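## Task

Toggle the switches at A1, A4, B3, B4, C1, C2, C3 and C4 on the panel, and leave every switch in its correct final state, since any wrong one means failure. Row A is the row farthest from the robot and columns count up from the robot's left; the labels are printed on the panel. A switch's lamp glows while the half of the switch that carries the lamp is pressed down. A switch only counts if it stays put after the robot lets go.

## Robot and tools

Robot: two 7-joint Kinova Gen3 arms, left_arm and right_arm, each ending in a Robotiq 2F-85 parallel gripper with a wrist camera. The names are labels only, not image sides. Bases in the scene frame: left_arm at (-0.029, +0.380, 0) m, quat_wxyz (+0.999, 0, 0, -0.053); right_arm at (-0.043, -0.347, 0) m, quat_wxyz (+0.999, 0, 0, +0.049).

Frame: one shared scene frame, origin on the table top midway between the arms, +x out over the table away from the robot, +z up, left_arm on the +y side. Gripper frame: fingers point along its +z, pads close along its y. The reported end_effector_position is the spot between the pads when shut; closed fingertips stick out about 19 mm past it (6 mm when fully open), and closing pushes the tips about 13 mm farther out, so keep that clearance above surfaces. Reported hand positions can be a little off, more so at long reach.

Row format (used by both execute_actions and move): 18 plain numbers covering both arms, always all 18 even if one arm is idle. Order: left x, y, z, qw, qx, qy, qz, left gripper position, left gripper speed, then the same nine for the right arm. x, y, z are an absolute target position in metres and qw..qz an absolute target orientation (w first), both in the scene frame, so each arm part is a pose, not an offset. Gripper position and speed are in [-1, 1]: position +1 is fully open (85 mm), 0 about 41 mm, about -0.8 pads touching, -1 closes until blocked. Speed -1 is about 20 mm/s, 0 about 85, +1 about 150. To leave a gripper alone, repeat its previous two numbers (0 is a real command). To hold an arm still, resend the full pose from the last result before it stopped, with the same quaternion in every row, since reported quaternions drift.

execute_actions(actions): a list of actions; each action is a table of up to 15 rows, one row per 1/30 s control step; a short table repeats its final row to fill 15 steps (0.5 s). An empty list just returns state and images. Any target more than 0.6 m from that gripper's current position along any of its own axes gets the action refused for both arms; a malformed action or a failing first action rejects the whole call. Each control step, the commanded pose is clipped to within 70 mm and 16 degrees of the measured pose, and position wins over orientation if both cannot be met. After an action the arm goes only as far as its last clipped pose, so long trips need further actions.

move(target, speed, blocking): target is one 18-number row of absolute poses; each gripper travels a straight path, all ending together, lasting 0.5 to 10 s. speed is the path top speed in m/s, 0.002 to 0.5 (default 0.25); turning is capped at twice that in rad/s. Finger numbers take effect at the start. Paths do not avoid obstacles or the other arm, and grippers may lag, stray or overshoot speed near a straight arm. blocking=false returns after 0.5 s while motion continues; then use wait or stop before sending rows or another move.

wait(seconds): 0 to 10 s, arms hold their last command; returns early when a running move ends. stop(): brakes a running move (needs room); fingers keep moving. zoom_image(camera, region): camera is cam_high, cam_low, cam_left_wrist or cam_right_wrist; region is [x0, y0, x1, y1] in pixels, top-left origin, at most 504 by 504. read_manual(section) gives licence text only. finished_scene(scene) ends the given scene (1 or 2) for good after the last command is held and reports success; the next task appears in its result.

Results: a state line per arm with gripper position and wxyz quaternion, joint positions and torques, Hand target lines (the pose the controller now drives toward), step readings with HELD marks for held-back steps, and camera images from all four cameras (504x504). position_measured_pct is roughly 50 minus 50 times the finger position, 0 when fully open; stopping below 90 short of the request means something is gripped or blocking, around 90 means pads met. A move adds a 'move:' line: the ending (done, off_target, moving, held, fault), the limits that acted (paced = pose was clipped, held = a check blocked steps, after which the arm may jump faster), and each gripper's remaining distance. A 'pose unreachable' line means the clearance check altered or blocked that arm's command.

Avoid: arms touching or pressing each other; fast or deep presses into the panel (contact force rises with speed and with how far the target lies beyond the surface); torque faults, which freeze an arm 10 s when contact torque hits the joint load limit (49.6 N m for the first four joints, 31.2 for the wrist three); long loaded holds that overheat motors (warning from 60 °C, weak braking and sinking at 75 °C). Press switches gently with the fingertips, retreat, and check the lamps on camera before ending.

Each tool is called after "Request:" as name([rows], argument=value, ...), one row to a line, values as JSON.

## Session

Request:
execute_actions(actions=[])

Scene clock: 0.00 s.
left_arm: end_effector_position=(+0.4170, +0.3318, +0.1974) position_measured_pct=0.0 end_effector_quat_wxyz=(-0.002, +0.053, +0.999, -0.001) | right_arm: end_effector_position=(+0.3292, -0.2307, +0.1835) position_measured_pct=0.0 end_effector_quat_wxyz=(+0.053, +0.757, +0.645, -0.091)
Joint positions: left_arm=[-0.054  0.435 -0.001  1.661  0.003  1.05   1.514] | right_arm=[-0.753  0.468  0.531  1.77  -0.077  1.1   -0.473]
Joint velocities: left_arm=[-0. -0. -0. -0. -0.  0.  0.] | right_arm=[ 0.    -0.     0.001 -0.     0.001 -0.002  0.   ]
Joint torques (N m, as the joint torque sensors report them, + toward a larger angle): no reading
Motor temperatures (°C, as the motors report them): left_arm=[35 36 35 33 42 38 53] | right_arm=[43 39 31 37 36 41 40]
Hand target (left_arm): +0.417, +0.332, +0.197; -0.002, +0.053, +0.999, -0.001
Hand target (right_arm): +0.329, -0.231, +0.184; +0.053, +0.757, +0.645, -0.091

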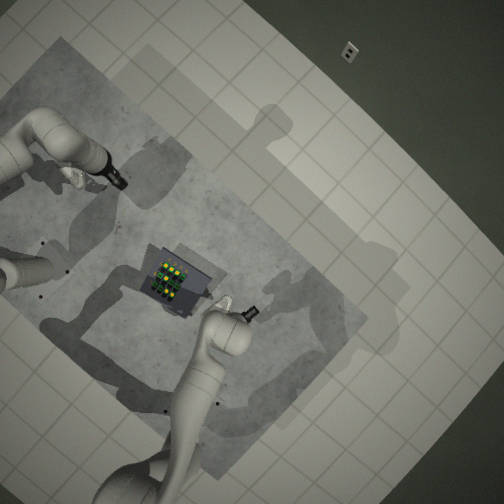

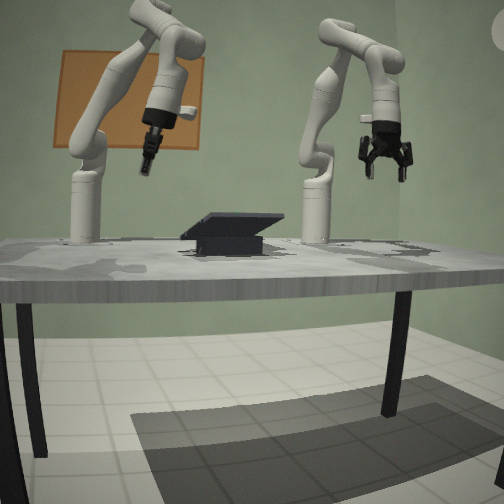

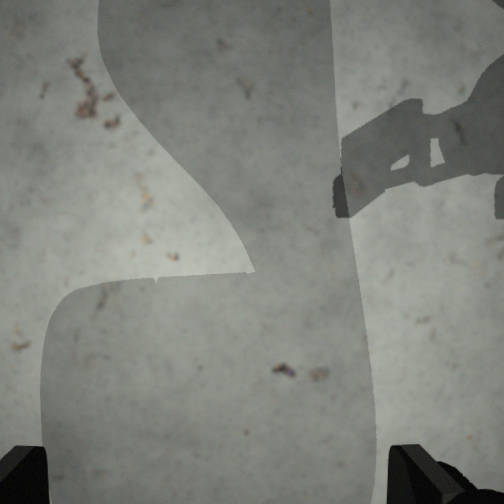

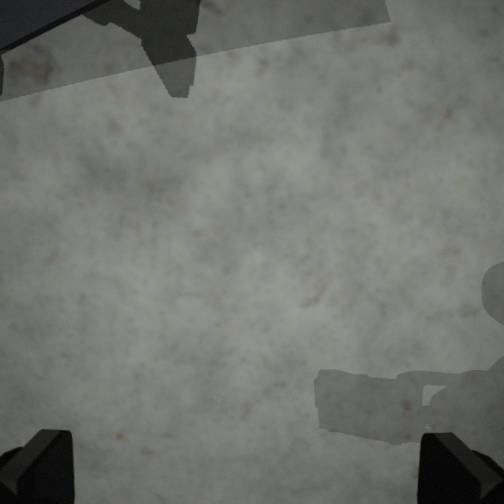

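Request:
zoom_image(camera="cam_high", region=[120, 230, 240, 330])

Region (120, 230, 240, 330) of cam_high's 504x504 image, scaled by 4.200, with more detail than that image has.

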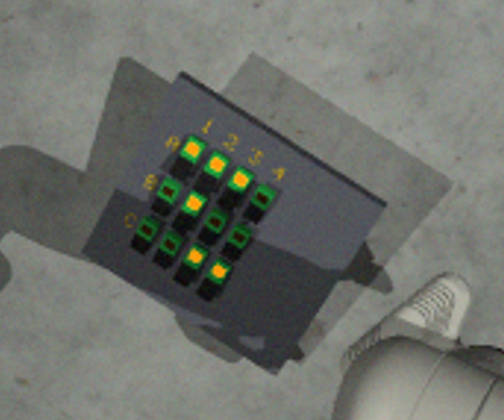

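Request:
move(target=[0.34,0.02,0.30,0,0,1,0,-1,1,0.3292,-0.2807,0.1835,0.053,0.757,0.645,-0.091,1,0])

Scene clock: 2.33 s.
left_arm: end_effector_position=(+0.3402, +0.0205, +0.3001) position_measured_pct=91.7 end_effector_quat_wxyz=(-0.000, +0.000, +1.000, +0.001) | right_arm: end_effector_position=(+0.3293, -0.2807, +0.1834) position_measured_pct=0.0 end_effector_quat_wxyz=(+0.053, +0.757, +0.645, -0.091)
Joint positions: left_arm=[ 0.557  0.507  0.107  1.201 -0.053  1.438  2.334] | right_arm=[-0.672  0.433  0.552  1.83  -0.053  1.055 -0.378]
Joint velocities: left_arm=[ 0.006  0.009  0.006 -0.002 -0.003  0.002  0.003] | right_arm=[-0.    -0.     0.002  0.     0.     0.     0.   ]
Joint torques (N m, as the joint torque sensors report them, + toward a larger angle): left_arm=[ -0.34 -18.12   1.72  -9.36  -0.06   0.01  -0.06] | right_arm=[ -0.15 -13.46   2.58  -6.33   0.23   0.52   0.16]
Motor temperatures (°C, as the motors report them): left_arm=[35 36 35 33 42 38 53] | right_arm=[43 39 31 37 36 41 40]
Hand target (left_arm): +0.340, +0.020, +0.300; -0.001, +0.001, +1.000, +0.001
Hand target (right_arm): +0.329, -0.281, +0.183; +0.053, +0.757, +0.645, -0.091
Off the commanded pose (left_arm): 0.001 m, 0 deg.
Off the commanded pose (right_arm): 0.000 m, 0 deg.
move: done

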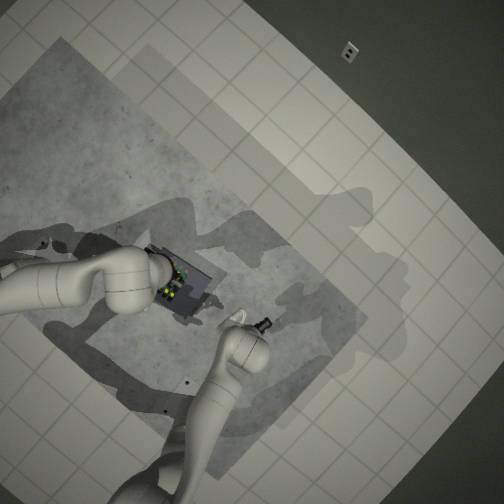

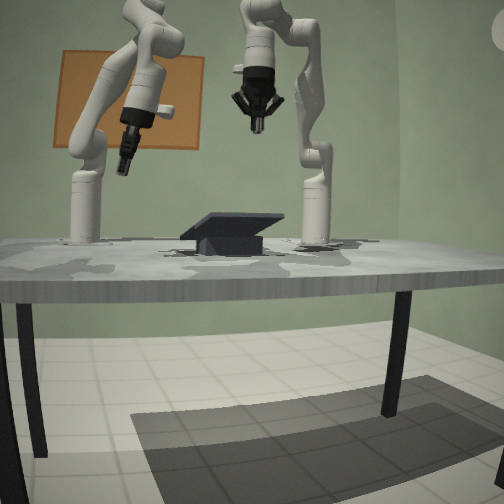

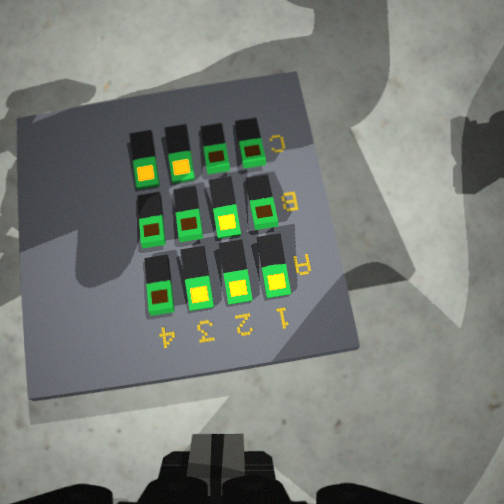

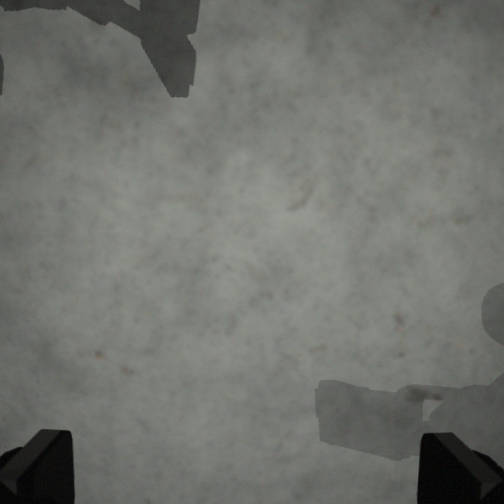

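Request:
move(target=[0.30,-0.025,0.15,0,0,1,0,-1,1,0.3292,-0.2807,0.1835,0.053,0.757,0.645,-0.091,1,0], speed=0.15)

Request:
zoom_image(camera="cam_low", region=[160, 150, 310, 270])

Scene clock: 4.33 s.
left_arm: end_effector_position=(+0.2997, -0.0241, +0.1503) position_measured_pct=91.7 end_effector_quat_wxyz=(+0.000, -0.001, +1.000, +0.000) | right_arm: end_effector_position=(+0.3292, -0.2807, +0.1835) position_measured_pct=0.0 end_effector_quat_wxyz=(+0.053, +0.757, +0.645, -0.091)
Joint positions: left_arm=[ 0.675  0.64   0.1    1.473 -0.07   1.032  2.469] | right_arm=[-0.672  0.433  0.552  1.831 -0.053  1.055 -0.378]
Joint velocities: left_arm=[ 0.003  0.003  0.003  0.    -0.001 -0.     0.001] | right_arm=[-0.    -0.    -0.    -0.     0.002  0.     0.   ]
Joint torques (N m, as the joint torque sensors report them, + toward a larger angle): left_arm=[ -0.47 -19.76   1.35  -8.18   0.02   0.09   0.13] | right_arm=[ -0.27 -13.47   2.5   -6.26   0.15   0.6    0.2 ]
Motor temperatures (°C, as the motors report them): left_arm=[35 37 35 33 42 38 53] | right_arm=[43 39 31 37 36 41 40]
Hand target (left_arm): +0.300, -0.024, +0.150; +0.000, -0.001, +1.000, +0.000
Hand target (right_arm): +0.329, -0.281, +0.183; +0.053, +0.757, +0.645, -0.091
Off the commanded pose (left_arm): 0.001 m, 0 deg.
Off the commanded pose (right_arm): 0.000 m, 0 deg.
move: done

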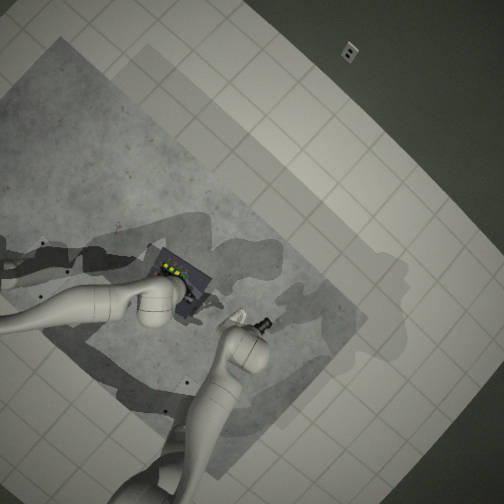

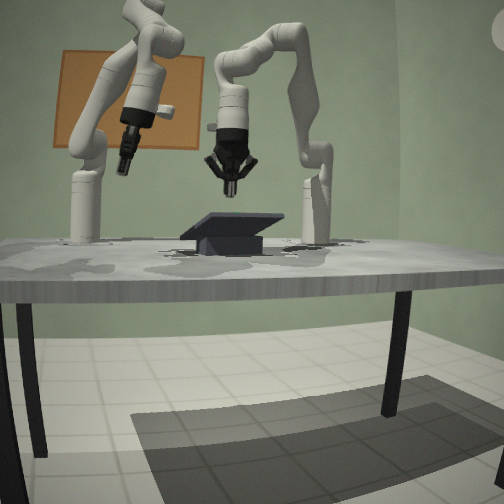

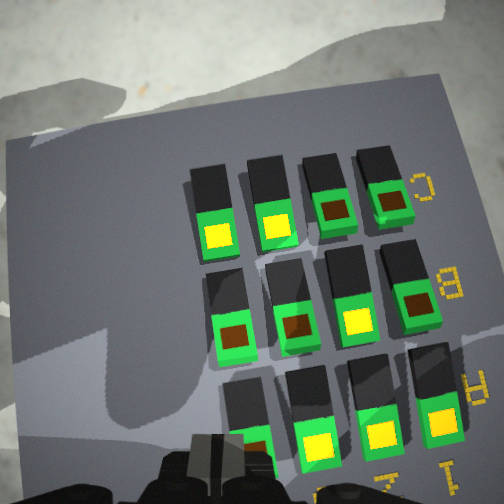

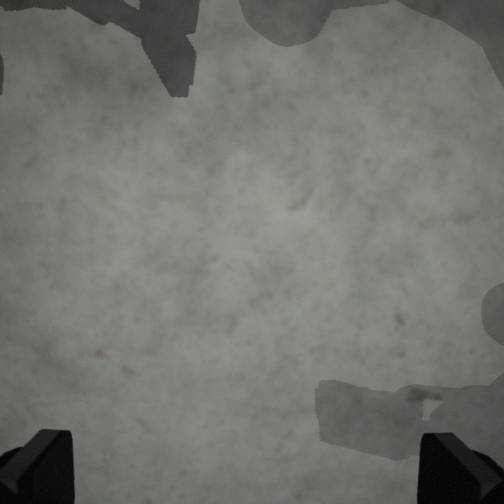

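Region (160, 150, 310, 270) of cam_low's 504x504 image, scaled by 3.360, with more detail than that image has; it fills the top 403 rows of this view, and the rest is white.

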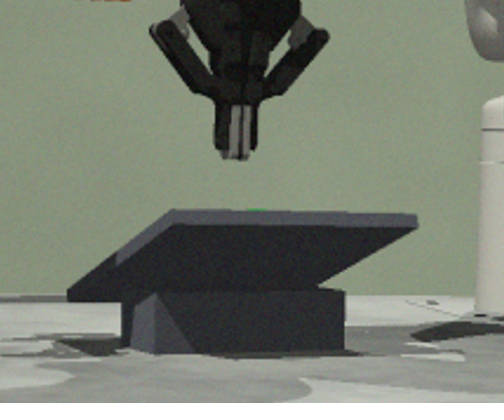

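Request:
move(target=[0.30,-0.01,0.15,0,0.997,0.078,0,-1,1,0.3292,-0.2807,0.1835,0.053,0.757,0.645,-0.091,1,0], speed=0.5)

Scene clock: 8.17 s.
left_arm: end_effector_position=(+0.2991, -0.0103, +0.1502) position_measured_pct=91.7 end_effector_quat_wxyz=(+0.000, +0.997, +0.077, -0.001) | right_arm: end_effector_position=(+0.3292, -0.2807, +0.1835) position_measured_pct=0.0 end_effector_quat_wxyz=(+0.053, +0.757, +0.645, -0.091)
Joint positions: left_arm=[ 0.226  0.772  0.878  1.534 -0.631  1.139 -0.076] | right_arm=[-0.672  0.433  0.552  1.831 -0.053  1.055 -0.378]
Joint velocities: left_arm=[-0.003  0.002 -0.003 -0.001  0.001 -0.001 -0.001] | right_arm=[-0.001 -0.     0.001 -0.    -0.    -0.001 -0.   ]
Joint torques (N m, as the joint torque sensors report them, + toward a larger angle): left_arm=[  0.15 -17.91   5.45  -7.1   -0.13   0.11   0.23] | right_arm=[ -0.19 -13.62   2.46  -6.27   0.21   0.45   0.13]
Motor temperatures (°C, as the motors report them): left_arm=[35 37 35 33 42 38 53] | right_arm=[43 39 31 37 36 41 40]
Hand target (left_arm): +0.299, -0.010, +0.150; +0.000, +0.997, +0.077, -0.001
Hand target (right_arm): +0.329, -0.281, +0.183; +0.053, +0.757, +0.645, -0.091
Off the commanded pose (left_arm): 0.001 m, 0 deg.
Off the commanded pose (right_arm): 0.000 m, 0 deg.
move: done

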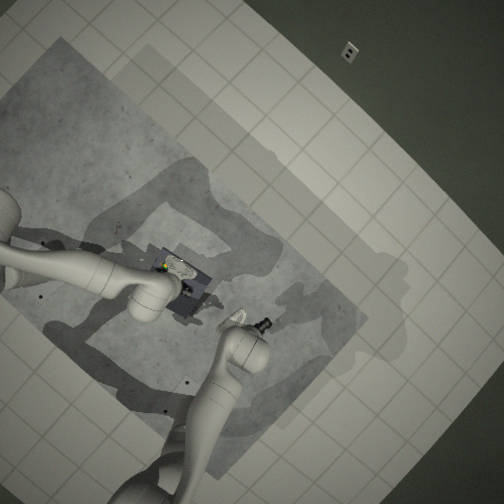

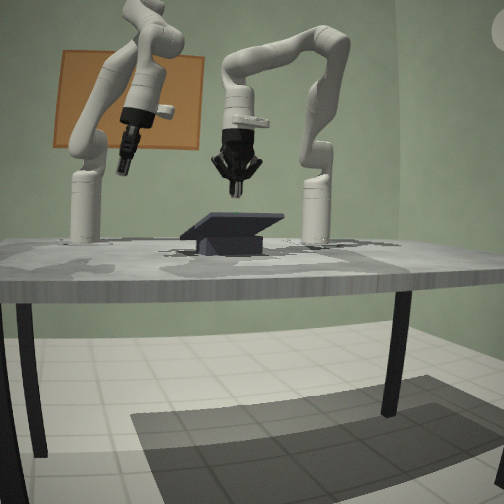

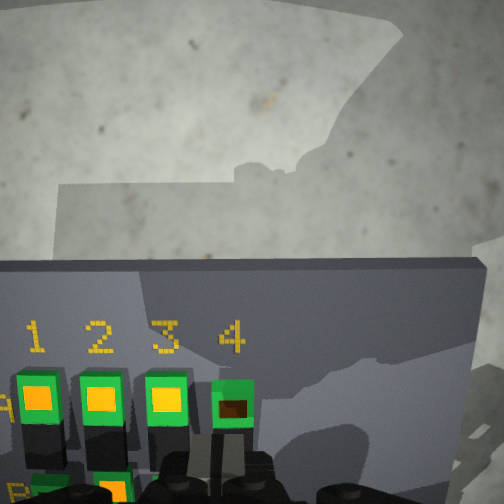

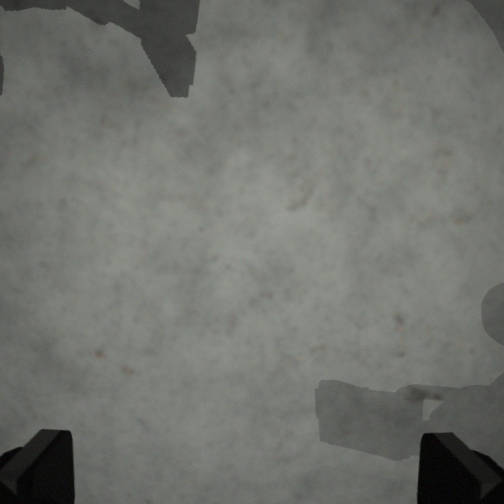

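Request:
move(target=[0.30,-0.014,0.115,0,0.997,0.078,0,-1,1,0.3292,-0.2807,0.1835,0.053,0.757,0.645,-0.091,1,0], speed=0.05)

Scene clock: 9.23 s.
left_arm: end_effector_position=(+0.3000, -0.0138, +0.1151) position_measured_pct=91.7 end_effector_quat_wxyz=(-0.000, +0.997, +0.078, +0.000) | right_arm: end_effector_position=(+0.3292, -0.2807, +0.1835) position_measured_pct=0.0 end_effector_quat_wxyz=(+0.053, +0.757, +0.645, -0.091)
Joint positions: left_arm=[ 0.249  0.822  0.841  1.564 -0.673  1.066 -0.04 ] | right_arm=[-0.672  0.433  0.552  1.831 -0.053  1.055 -0.378]
Joint velocities: left_arm=[ 0.003  0.001  0.001  0.001  0.    -0.     0.   ] | right_arm=[-0.    -0.     0.001 -0.     0.     0.     0.   ]
Joint torques (N m, as the joint torque sensors report them, + toward a larger angle): left_arm=[ -0.08 -18.93   5.56  -6.65   0.01  -0.01   0.07] | right_arm=[ -0.35 -13.61   2.44  -6.23   0.22   0.64   0.09]
Motor temperatures (°C, as the motors report them): left_arm=[35 37 35 33 42 38 53] | right_arm=[43 39 31 37 36 41 40]
Hand target (left_arm): +0.300, -0.014, +0.115; -0.000, +0.997, +0.078, -0.000
Hand target (right_arm): +0.329, -0.281, +0.183; +0.053, +0.757, +0.645, -0.091
Off the commanded pose (left_arm): 0.000 m, 0 deg.
Off the commanded pose (right_arm): 0.000 m, 0 deg.
move: done

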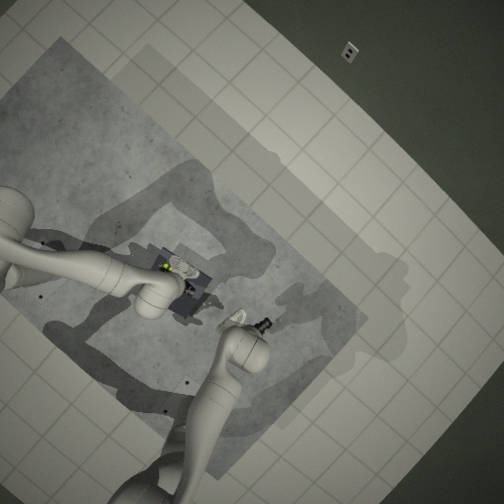

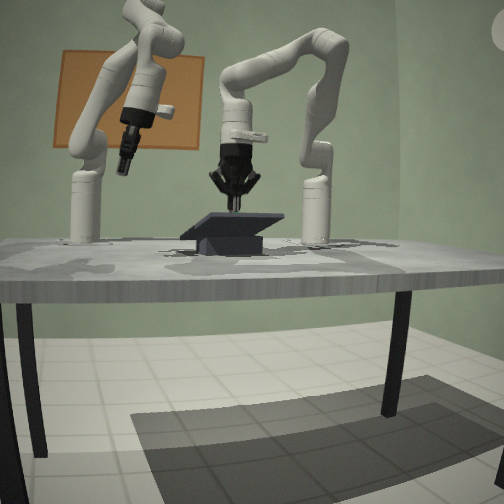

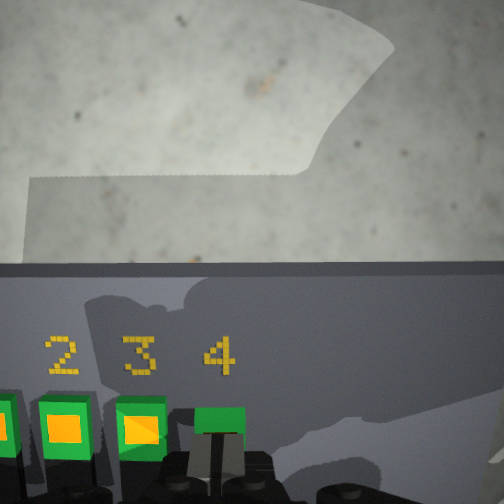

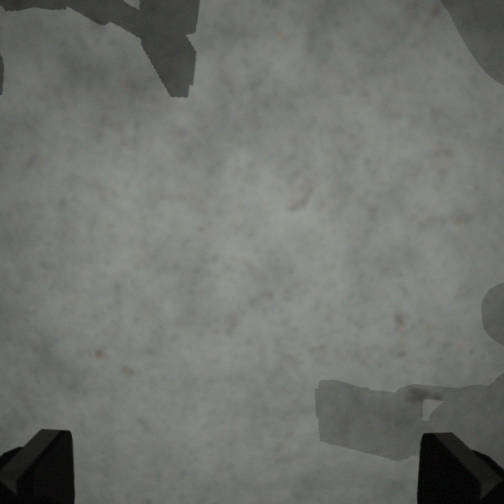

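Request:
move(target=[0.30,-0.014,0.103,0,0.997,0.078,0,-1,1,0.3292,-0.2807,0.1835,0.053,0.757,0.645,-0.091,1,0], speed=0.02)

Scene clock: 10.27 s.
left_arm: end_effector_position=(+0.3002, -0.0143, +0.1089) position_measured_pct=91.7 end_effector_quat_wxyz=(+0.001, +0.997, +0.078, +0.003) | right_arm: end_effector_position=(+0.3292, -0.2807, +0.1835) position_measured_pct=0.0 end_effector_quat_wxyz=(+0.053, +0.757, +0.645, -0.091)
Joint positions: left_arm=[ 0.255  0.827  0.833  1.575 -0.686  1.047 -0.029] | right_arm=[-0.672  0.433  0.552  1.831 -0.053  1.055 -0.378]
Joint velocities: left_arm=[ 0.002 -0.002 -0.002  0.001  0.002 -0.001 -0.001] | right_arm=[ 0.001 -0.     0.002 -0.    -0.    -0.    -0.   ]
Joint torques (N m, as the joint torque sensors report them, + toward a larger angle): left_arm=[ 0.3  -9.85  3.23 -6.4  -1.02 -3.02  0.34] | right_arm=[ -0.38 -13.37   2.43  -6.36   0.22   0.54   0.14]
Motor temperatures (°C, as the motors report them): left_arm=[35 37 35 33 42 38 53] | right_arm=[43 39 31 37 36 41 40]
Hand target (left_arm): +0.300, -0.014, +0.103; -0.000, +0.997, +0.078, -0.000
Hand target (right_arm): +0.329, -0.281, +0.183; +0.053, +0.757, +0.645, -0.091
Off the commanded pose (left_arm): 0.006 m, 0 deg.
Off the commanded pose (right_arm): 0.000 m, 0 deg.
move: off_target (left_arm)

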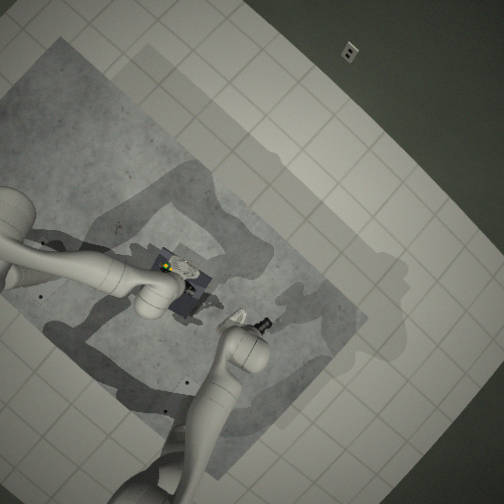

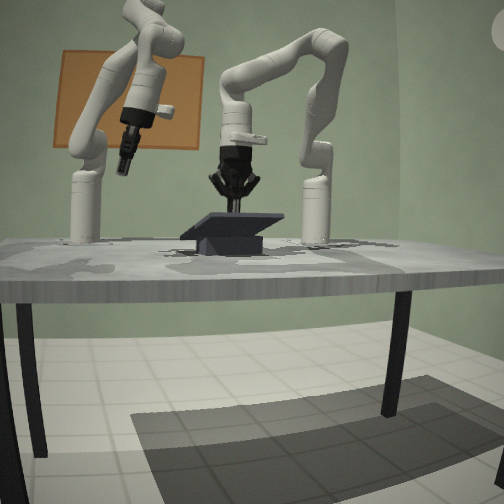

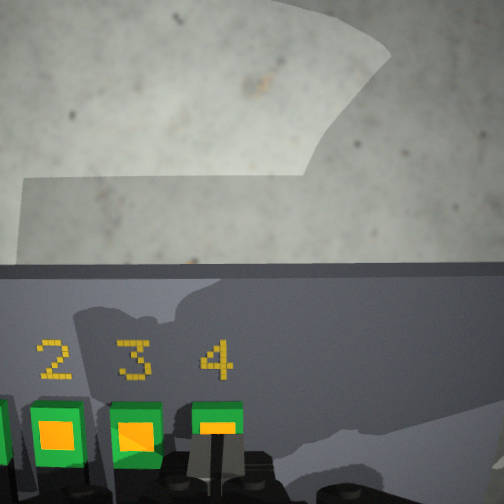

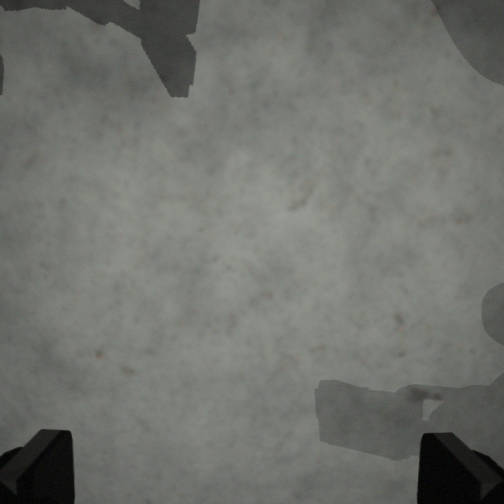

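Request:
move(target=[0.30,-0.014,0.12,0,0.997,0.078,0,-1,1,0.3292,-0.2807,0.1835,0.053,0.757,0.645,-0.091,1,0], speed=0.05)

Request:
move(target=[0.2635,-0.0198,0.112,0,0.997,0.078,0,-1,1,0.3292,-0.2807,0.1835,0.053,0.757,0.645,-0.091,1,0], speed=0.08)

Scene clock: 11.33 s.
left_arm: end_effector_position=(+0.3000, -0.0141, +0.1200) position_measured_pct=91.7 end_effector_quat_wxyz=(+0.000, +0.997, +0.078, +0.000) | right_arm: end_effector_position=(+0.3292, -0.2807, +0.1835) position_measured_pct=0.0 end_effector_quat_wxyz=(+0.053, +0.757, +0.645, -0.091)
Joint positions: left_arm=[ 0.248  0.815  0.845  1.558 -0.667  1.077 -0.046] | right_arm=[-0.672  0.433  0.552  1.831 -0.053  1.055 -0.378]
Joint velocities: left_arm=[-0.001 -0.001  0.    -0.001  0.001 -0.     0.   ] | right_arm=[ 0.     0.001  0.     0.     0.    -0.    -0.   ]
Joint torques (N m, as the joint torque sensors report them, + toward a larger angle): left_arm=[ -0.29 -18.41   5.41  -6.85  -0.06   0.07   0.1 ] | right_arm=[ -0.2  -13.38   2.67  -6.31   0.23   0.55   0.03]
Motor temperatures (°C, as the motors report them): left_arm=[35 37 35 33 42 38 53] | right_arm=[43 39 31 37 36 41 40]
Hand target (left_arm): +0.300, -0.014, +0.120; +0.000, +0.997, +0.078, +0.000
Hand target (right_arm): +0.329, -0.281, +0.183; +0.053, +0.757, +0.645, -0.091
Off the commanded pose (left_arm): 0.000 m, 0 deg.
Off the commanded pose (right_arm): 0.000 m, 0 deg.
move: done

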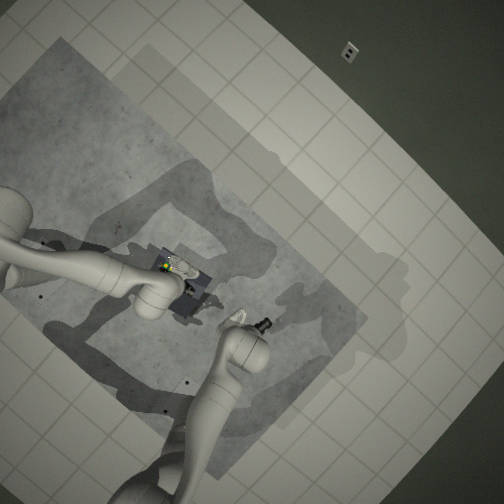

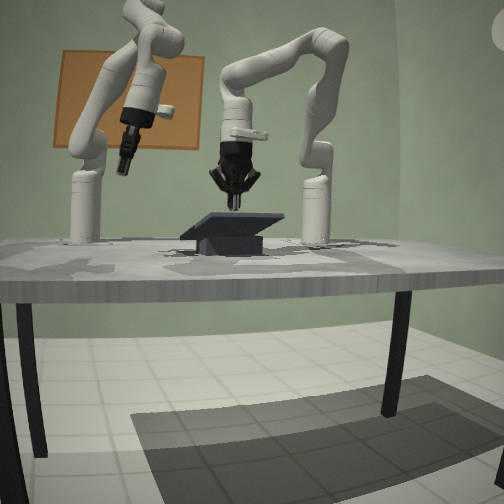

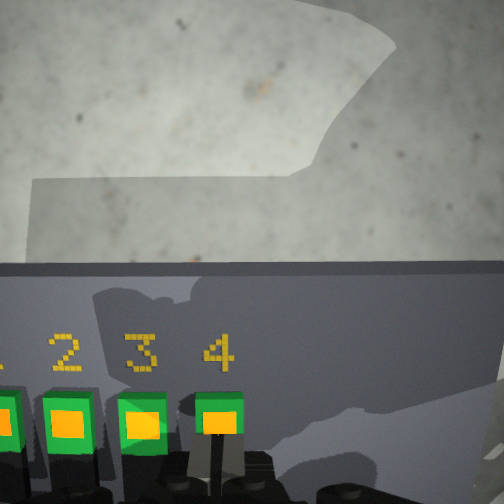

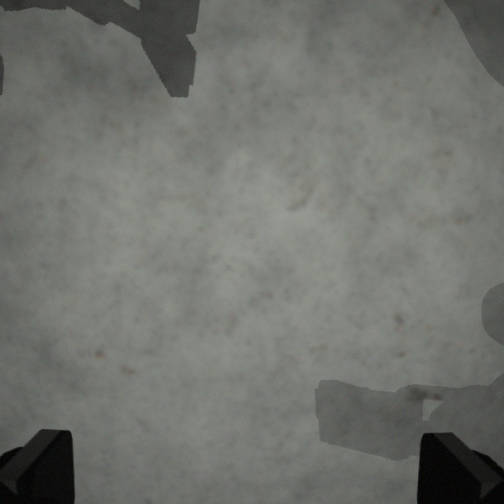

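Scene clock: 12.10 s.
left_arm: end_effector_position=(+0.2636, -0.0195, +0.1120) position_measured_pct=91.7 end_effector_quat_wxyz=(-0.000, +0.997, +0.078, -0.000) | right_arm: end_effector_position=(+0.3292, -0.2807, +0.1835) position_measured_pct=0.0 end_effector_quat_wxyz=(+0.053, +0.757, +0.645, -0.091)
Joint positions: left_arm=[ 0.295  0.793  0.839  1.635 -0.669  1.024  0.04 ] | right_arm=[-0.672  0.433  0.552  1.831 -0.053  1.055 -0.378]
Joint velocities: left_arm=[ 0.002 -0.001  0.001  0.001 -0.     0.001  0.001] | right_arm=[ 0.     0.    -0.    -0.    -0.001 -0.    -0.   ]
Joint torques (N m, as the joint torque sensors report them, + toward a larger angle): left_arm=[  0.05 -17.56   5.56  -6.41  -0.17   0.03   0.09] | right_arm=[ -0.24 -13.57   2.49  -6.18   0.21   0.62   0.14]
Motor temperatures (°C, as the motors report them): left_arm=[35 37 35 33 42 38 53] | right_arm=[43 39 31 37 36 41 40]
Hand target (left_arm): +0.263, -0.020, +0.112; -0.000, +0.997, +0.078, -0.000
Hand target (right_arm): +0.329, -0.281, +0.183; +0.053, +0.757, +0.645, -0.091
Off the commanded pose (left_arm): 0.000 m, 0 deg.
Off the commanded pose (right_arm): 0.000 m, 0 deg.
move: done

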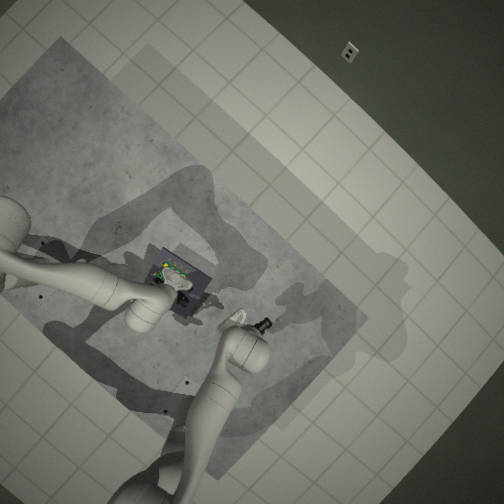

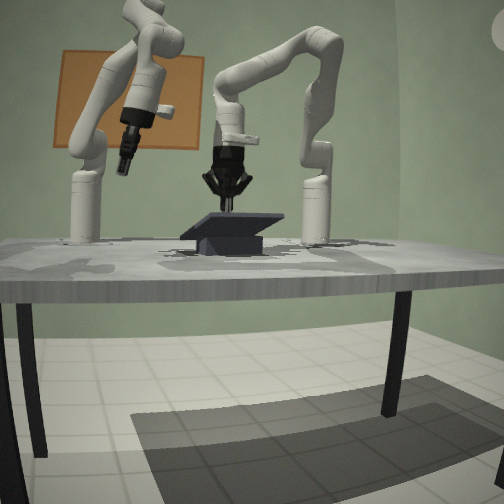

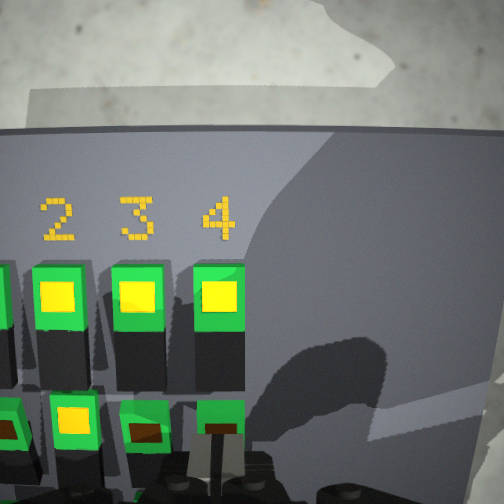

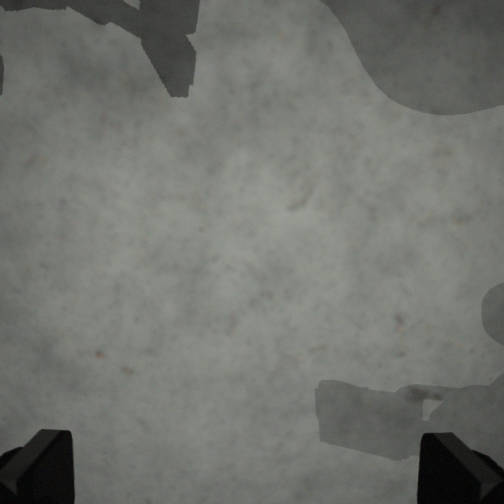

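Request:
move(target=[0.2635,-0.0205,0.093,0,0.997,0.078,0,-1,1,0.3292,-0.2807,0.1835,0.053,0.757,0.645,-0.091,1,0], speed=0.02)

Scene clock: 13.47 s.
left_arm: end_effector_position=(+0.2637, -0.0207, +0.0952) position_measured_pct=91.7 end_effector_quat_wxyz=(+0.001, +0.997, +0.078, +0.001) | right_arm: end_effector_position=(+0.3292, -0.2807, +0.1835) position_measured_pct=0.0 end_effector_quat_wxyz=(+0.053, +0.757, +0.645, -0.091)
Joint positions: left_arm=[ 0.308  0.816  0.818  1.651 -0.694  0.986  0.06 ] | right_arm=[-0.672  0.433  0.552  1.831 -0.053  1.055 -0.378]
Joint velocities: left_arm=[ 0.001 -0.    -0.001 -0.001 -0.    -0.    -0.001] | right_arm=[ 0.001 -0.    -0.001 -0.    -0.001  0.     0.   ]
Joint torques (N m, as the joint torque sensors report them, + toward a larger angle): left_arm=[ -0.17 -14.91   4.27  -6.11  -0.53  -0.84   0.04] | right_arm=[ -0.2  -13.67   2.55  -6.41   0.14   0.62   0.03]
Motor temperatures (°C, as the motors report them): left_arm=[35 37 35 33 42 38 53] | right_arm=[43 39 31 37 36 41 40]
Hand target (left_arm): +0.263, -0.020, +0.093; -0.000, +0.997, +0.078, -0.000
Hand target (right_arm): +0.329, -0.281, +0.183; +0.053, +0.757, +0.645, -0.091
Off the commanded pose (left_arm): 0.002 m, 0 deg.
Off the commanded pose (right_arm): 0.000 m, 0 deg.
move: done

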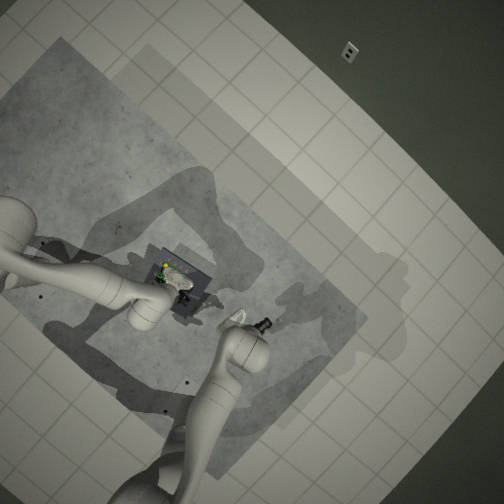

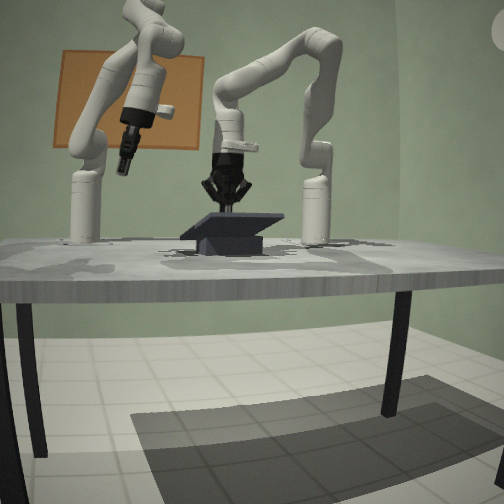

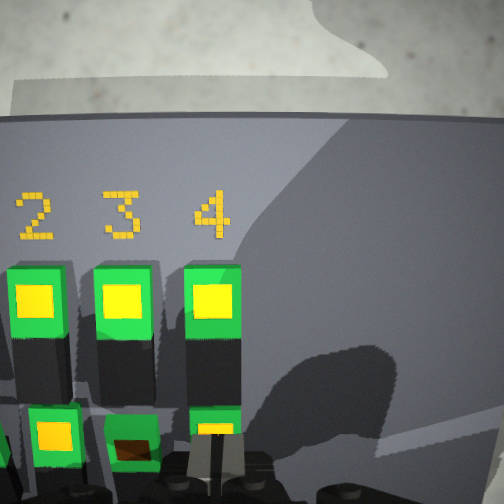

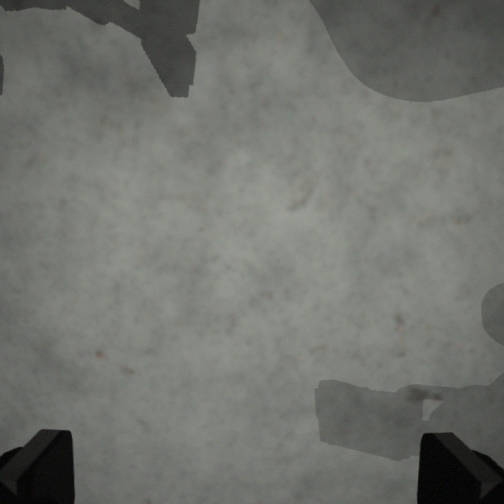

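Request:
move(target=[0.2635,-0.0200,0.106,0,0.997,0.078,0,-1,1,0.3292,-0.2807,0.1835,0.053,0.757,0.645,-0.091,1,0], speed=0.05)

Request:
move(target=[0.2601,0.0017,0.105,0,0.997,0.078,0,-1,1,0.3292,-0.2807,0.1835,0.053,0.757,0.645,-0.091,1,0], speed=0.06)

Request:
move(target=[0.2601,0.0017,0.093,0,0.997,0.078,0,-1,1,0.3292,-0.2807,0.1835,0.053,0.757,0.645,-0.091,1,0], speed=0.02)

Scene clock: 14.57 s.
left_arm: end_effector_position=(+0.2635, -0.0201, +0.1060) position_measured_pct=91.7 end_effector_quat_wxyz=(+0.000, +0.997, +0.078, -0.000) | right_arm: end_effector_position=(+0.3292, -0.2807, +0.1835) position_measured_pct=0.0 end_effector_quat_wxyz=(+0.053, +0.757, +0.645, -0.091)
Joint positions: left_arm=[ 0.3    0.802  0.831  1.64  -0.677  1.011  0.046] | right_arm=[-0.672  0.433  0.552  1.831 -0.053  1.055 -0.378]
Joint velocities: left_arm=[-0.001 -0.001 -0.001 -0.001  0.     0.001 -0.   ] | right_arm=[ 0.    -0.     0.001  0.     0.     0.001 -0.   ]
Joint torques (N m, as the joint torque sensors report them, + toward a larger angle): left_arm=[ -0.19 -17.83   5.39  -6.43   0.    -0.04   0.19] | right_arm=[ -0.29 -13.51   2.41  -6.29   0.33   0.59   0.04]
Motor temperatures (°C, as the motors report them): left_arm=[35 37 35 33 42 38 53] | right_arm=[43 39 31 37 36 41 40]
Hand target (left_arm): +0.264, -0.020, +0.106; +0.000, +0.997, +0.078, +0.000
Hand target (right_arm): +0.329, -0.281, +0.183; +0.053, +0.757, +0.645, -0.091
Off the commanded pose (left_arm): 0.000 m, 0 deg.
Off the commanded pose (right_arm): 0.000 m, 0 deg.
move: done

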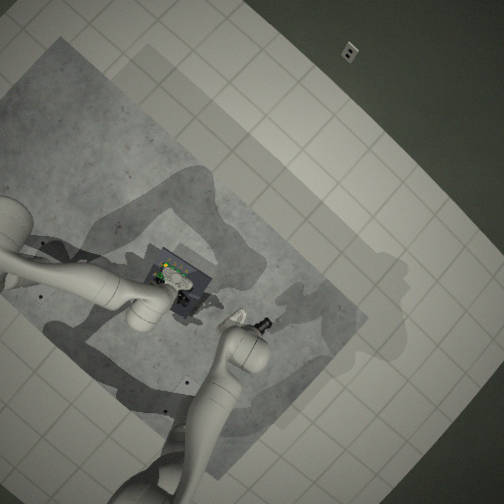

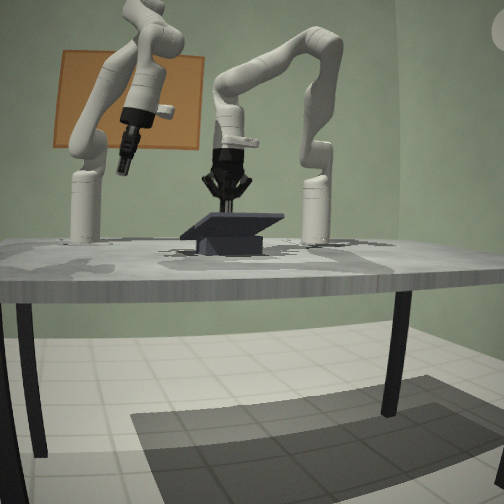

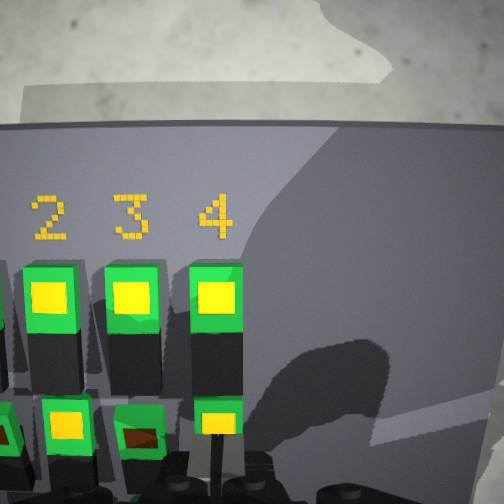

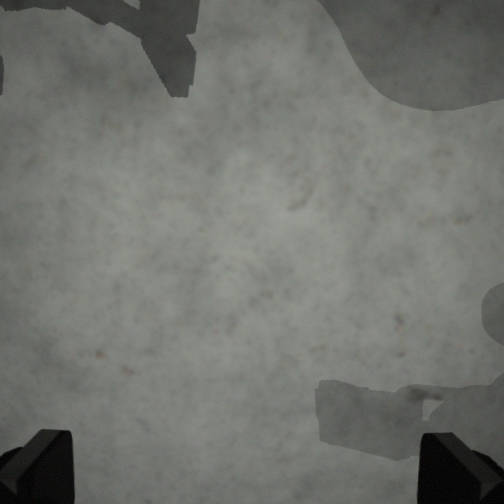

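Scene clock: 15.27 s.
left_arm: end_effector_position=(+0.2598, +0.0016, +0.1049) position_measured_pct=91.7 end_effector_quat_wxyz=(-0.000, +0.997, +0.078, -0.000) | right_arm: end_effector_position=(+0.3292, -0.2807, +0.1835) position_measured_pct=0.0 end_effector_quat_wxyz=(+0.053, +0.757, +0.645, -0.091)
Joint positions: left_arm=[ 0.256  0.771  0.838  1.713 -0.677  0.973  0.044] | right_arm=[-0.672  0.433  0.552  1.831 -0.053  1.055 -0.378]
Joint velocities: left_arm=[-0.005 -0.004 -0.001  0.    -0.001 -0.     0.   ] | right_arm=[-0.001  0.001 -0.001 -0.     0.    -0.     0.   ]
Joint torques (N m, as the joint torque sensors report them, + toward a larger angle): left_arm=[ -0.25 -16.88   4.89  -6.02  -0.02   0.05   0.13] | right_arm=[ -0.34 -13.51   2.59  -6.27   0.2    0.55   0.16]
Motor temperatures (°C, as the motors report them): left_arm=[35 37 35 33 42 38 53] | right_arm=[43 39 31 37 36 41 40]
Hand target (left_arm): +0.260, +0.002, +0.105; +0.000, +0.997, +0.078, -0.000
Hand target (right_arm): +0.329, -0.281, +0.183; +0.053, +0.757, +0.645, -0.091
Off the commanded pose (left_arm): 0.000 m, 0 deg.
Off the commanded pose (right_arm): 0.000 m, 0 deg.
move: done

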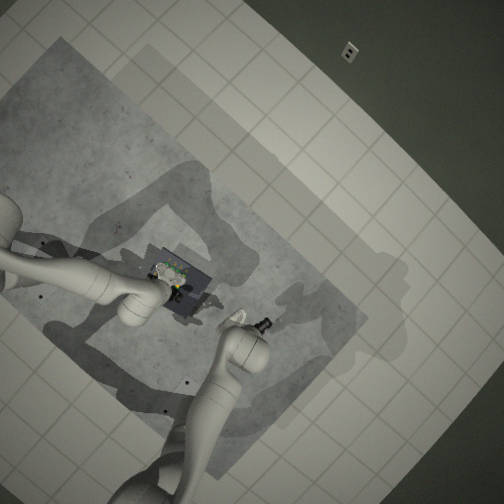

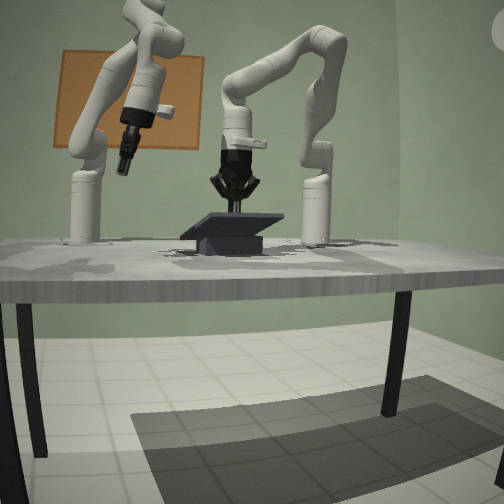

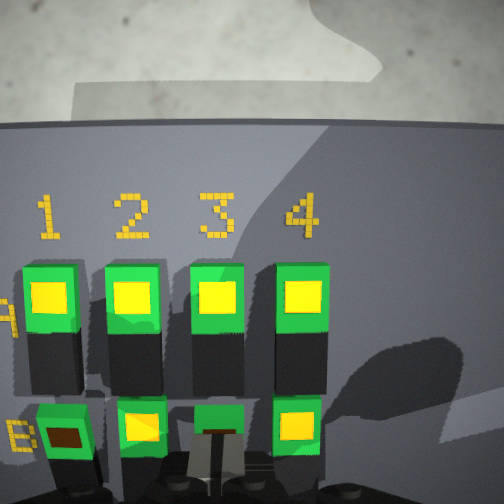

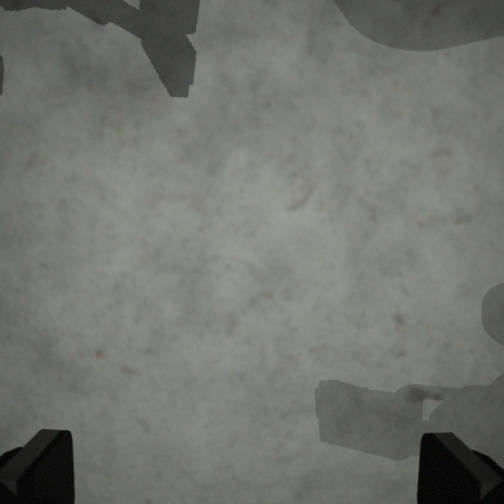

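Scene clock: 16.10 s.
left_arm: end_effector_position=(+0.2602, +0.0014, +0.0952) position_measured_pct=91.7 end_effector_quat_wxyz=(+0.001, +0.997, +0.078, +0.001) | right_arm: end_effector_position=(+0.3292, -0.2807, +0.1835) position_measured_pct=0.0 end_effector_quat_wxyz=(+0.053, +0.757, +0.645, -0.091)
Joint positions: left_arm=[ 0.264  0.784  0.824  1.724 -0.694  0.948  0.058] | right_arm=[-0.672  0.433  0.552  1.831 -0.053  1.055 -0.378]
Joint velocities: left_arm=[ 0.001 -0.002 -0.003  0.    -0.    -0.001 -0.001] | right_arm=[-0.001 -0.001 -0.    -0.    -0.     0.001  0.   ]
Joint torques (N m, as the joint torque sensors report them, + toward a larger angle): left_arm=[ -0.42 -13.53   4.14  -5.98  -0.53  -1.09   0.1 ] | right_arm=[ -0.28 -13.53   2.41  -6.28   0.19   0.55   0.09]
Motor temperatures (°C, as the motors report them): left_arm=[35 37 35 33 42 38 53] | right_arm=[43 39 31 37 36 41 40]
Hand target (left_arm): +0.260, +0.002, +0.093; -0.000, +0.997, +0.078, -0.000
Hand target (right_arm): +0.329, -0.281, +0.183; +0.053, +0.757, +0.645, -0.091
Off the commanded pose (left_arm): 0.002 m, 0 deg.
Off the commanded pose (right_arm): 0.000 m, 0 deg.
move: done

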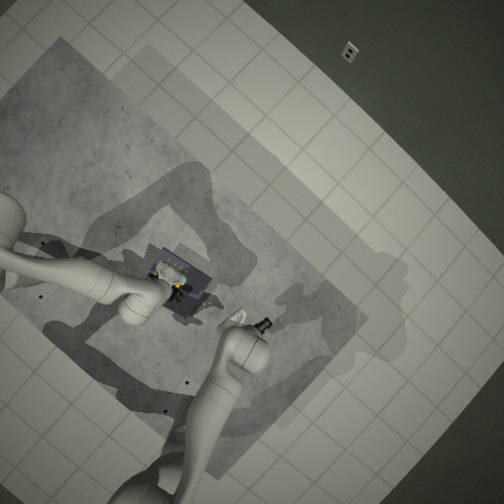

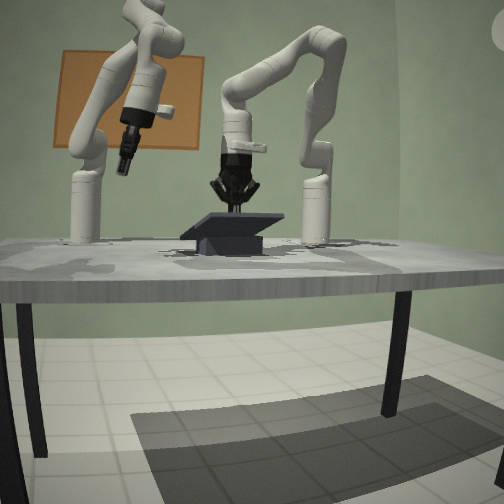

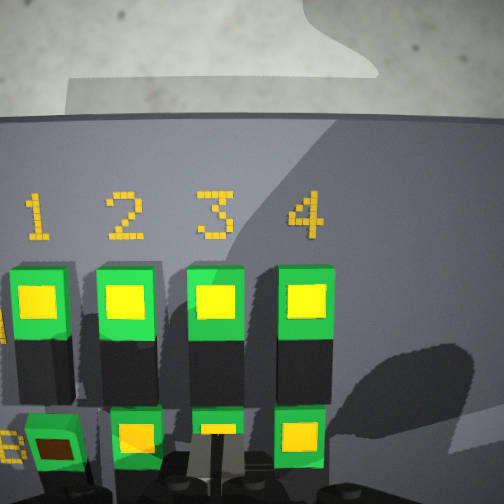

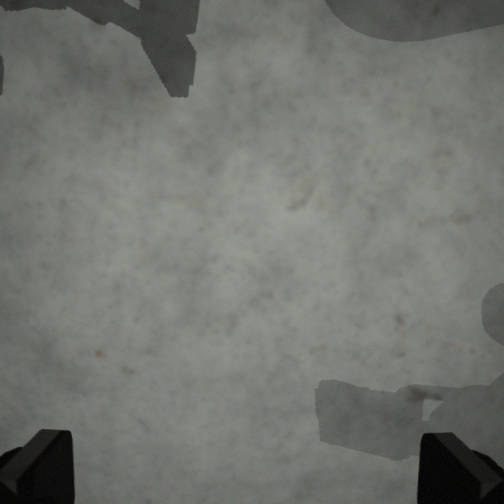

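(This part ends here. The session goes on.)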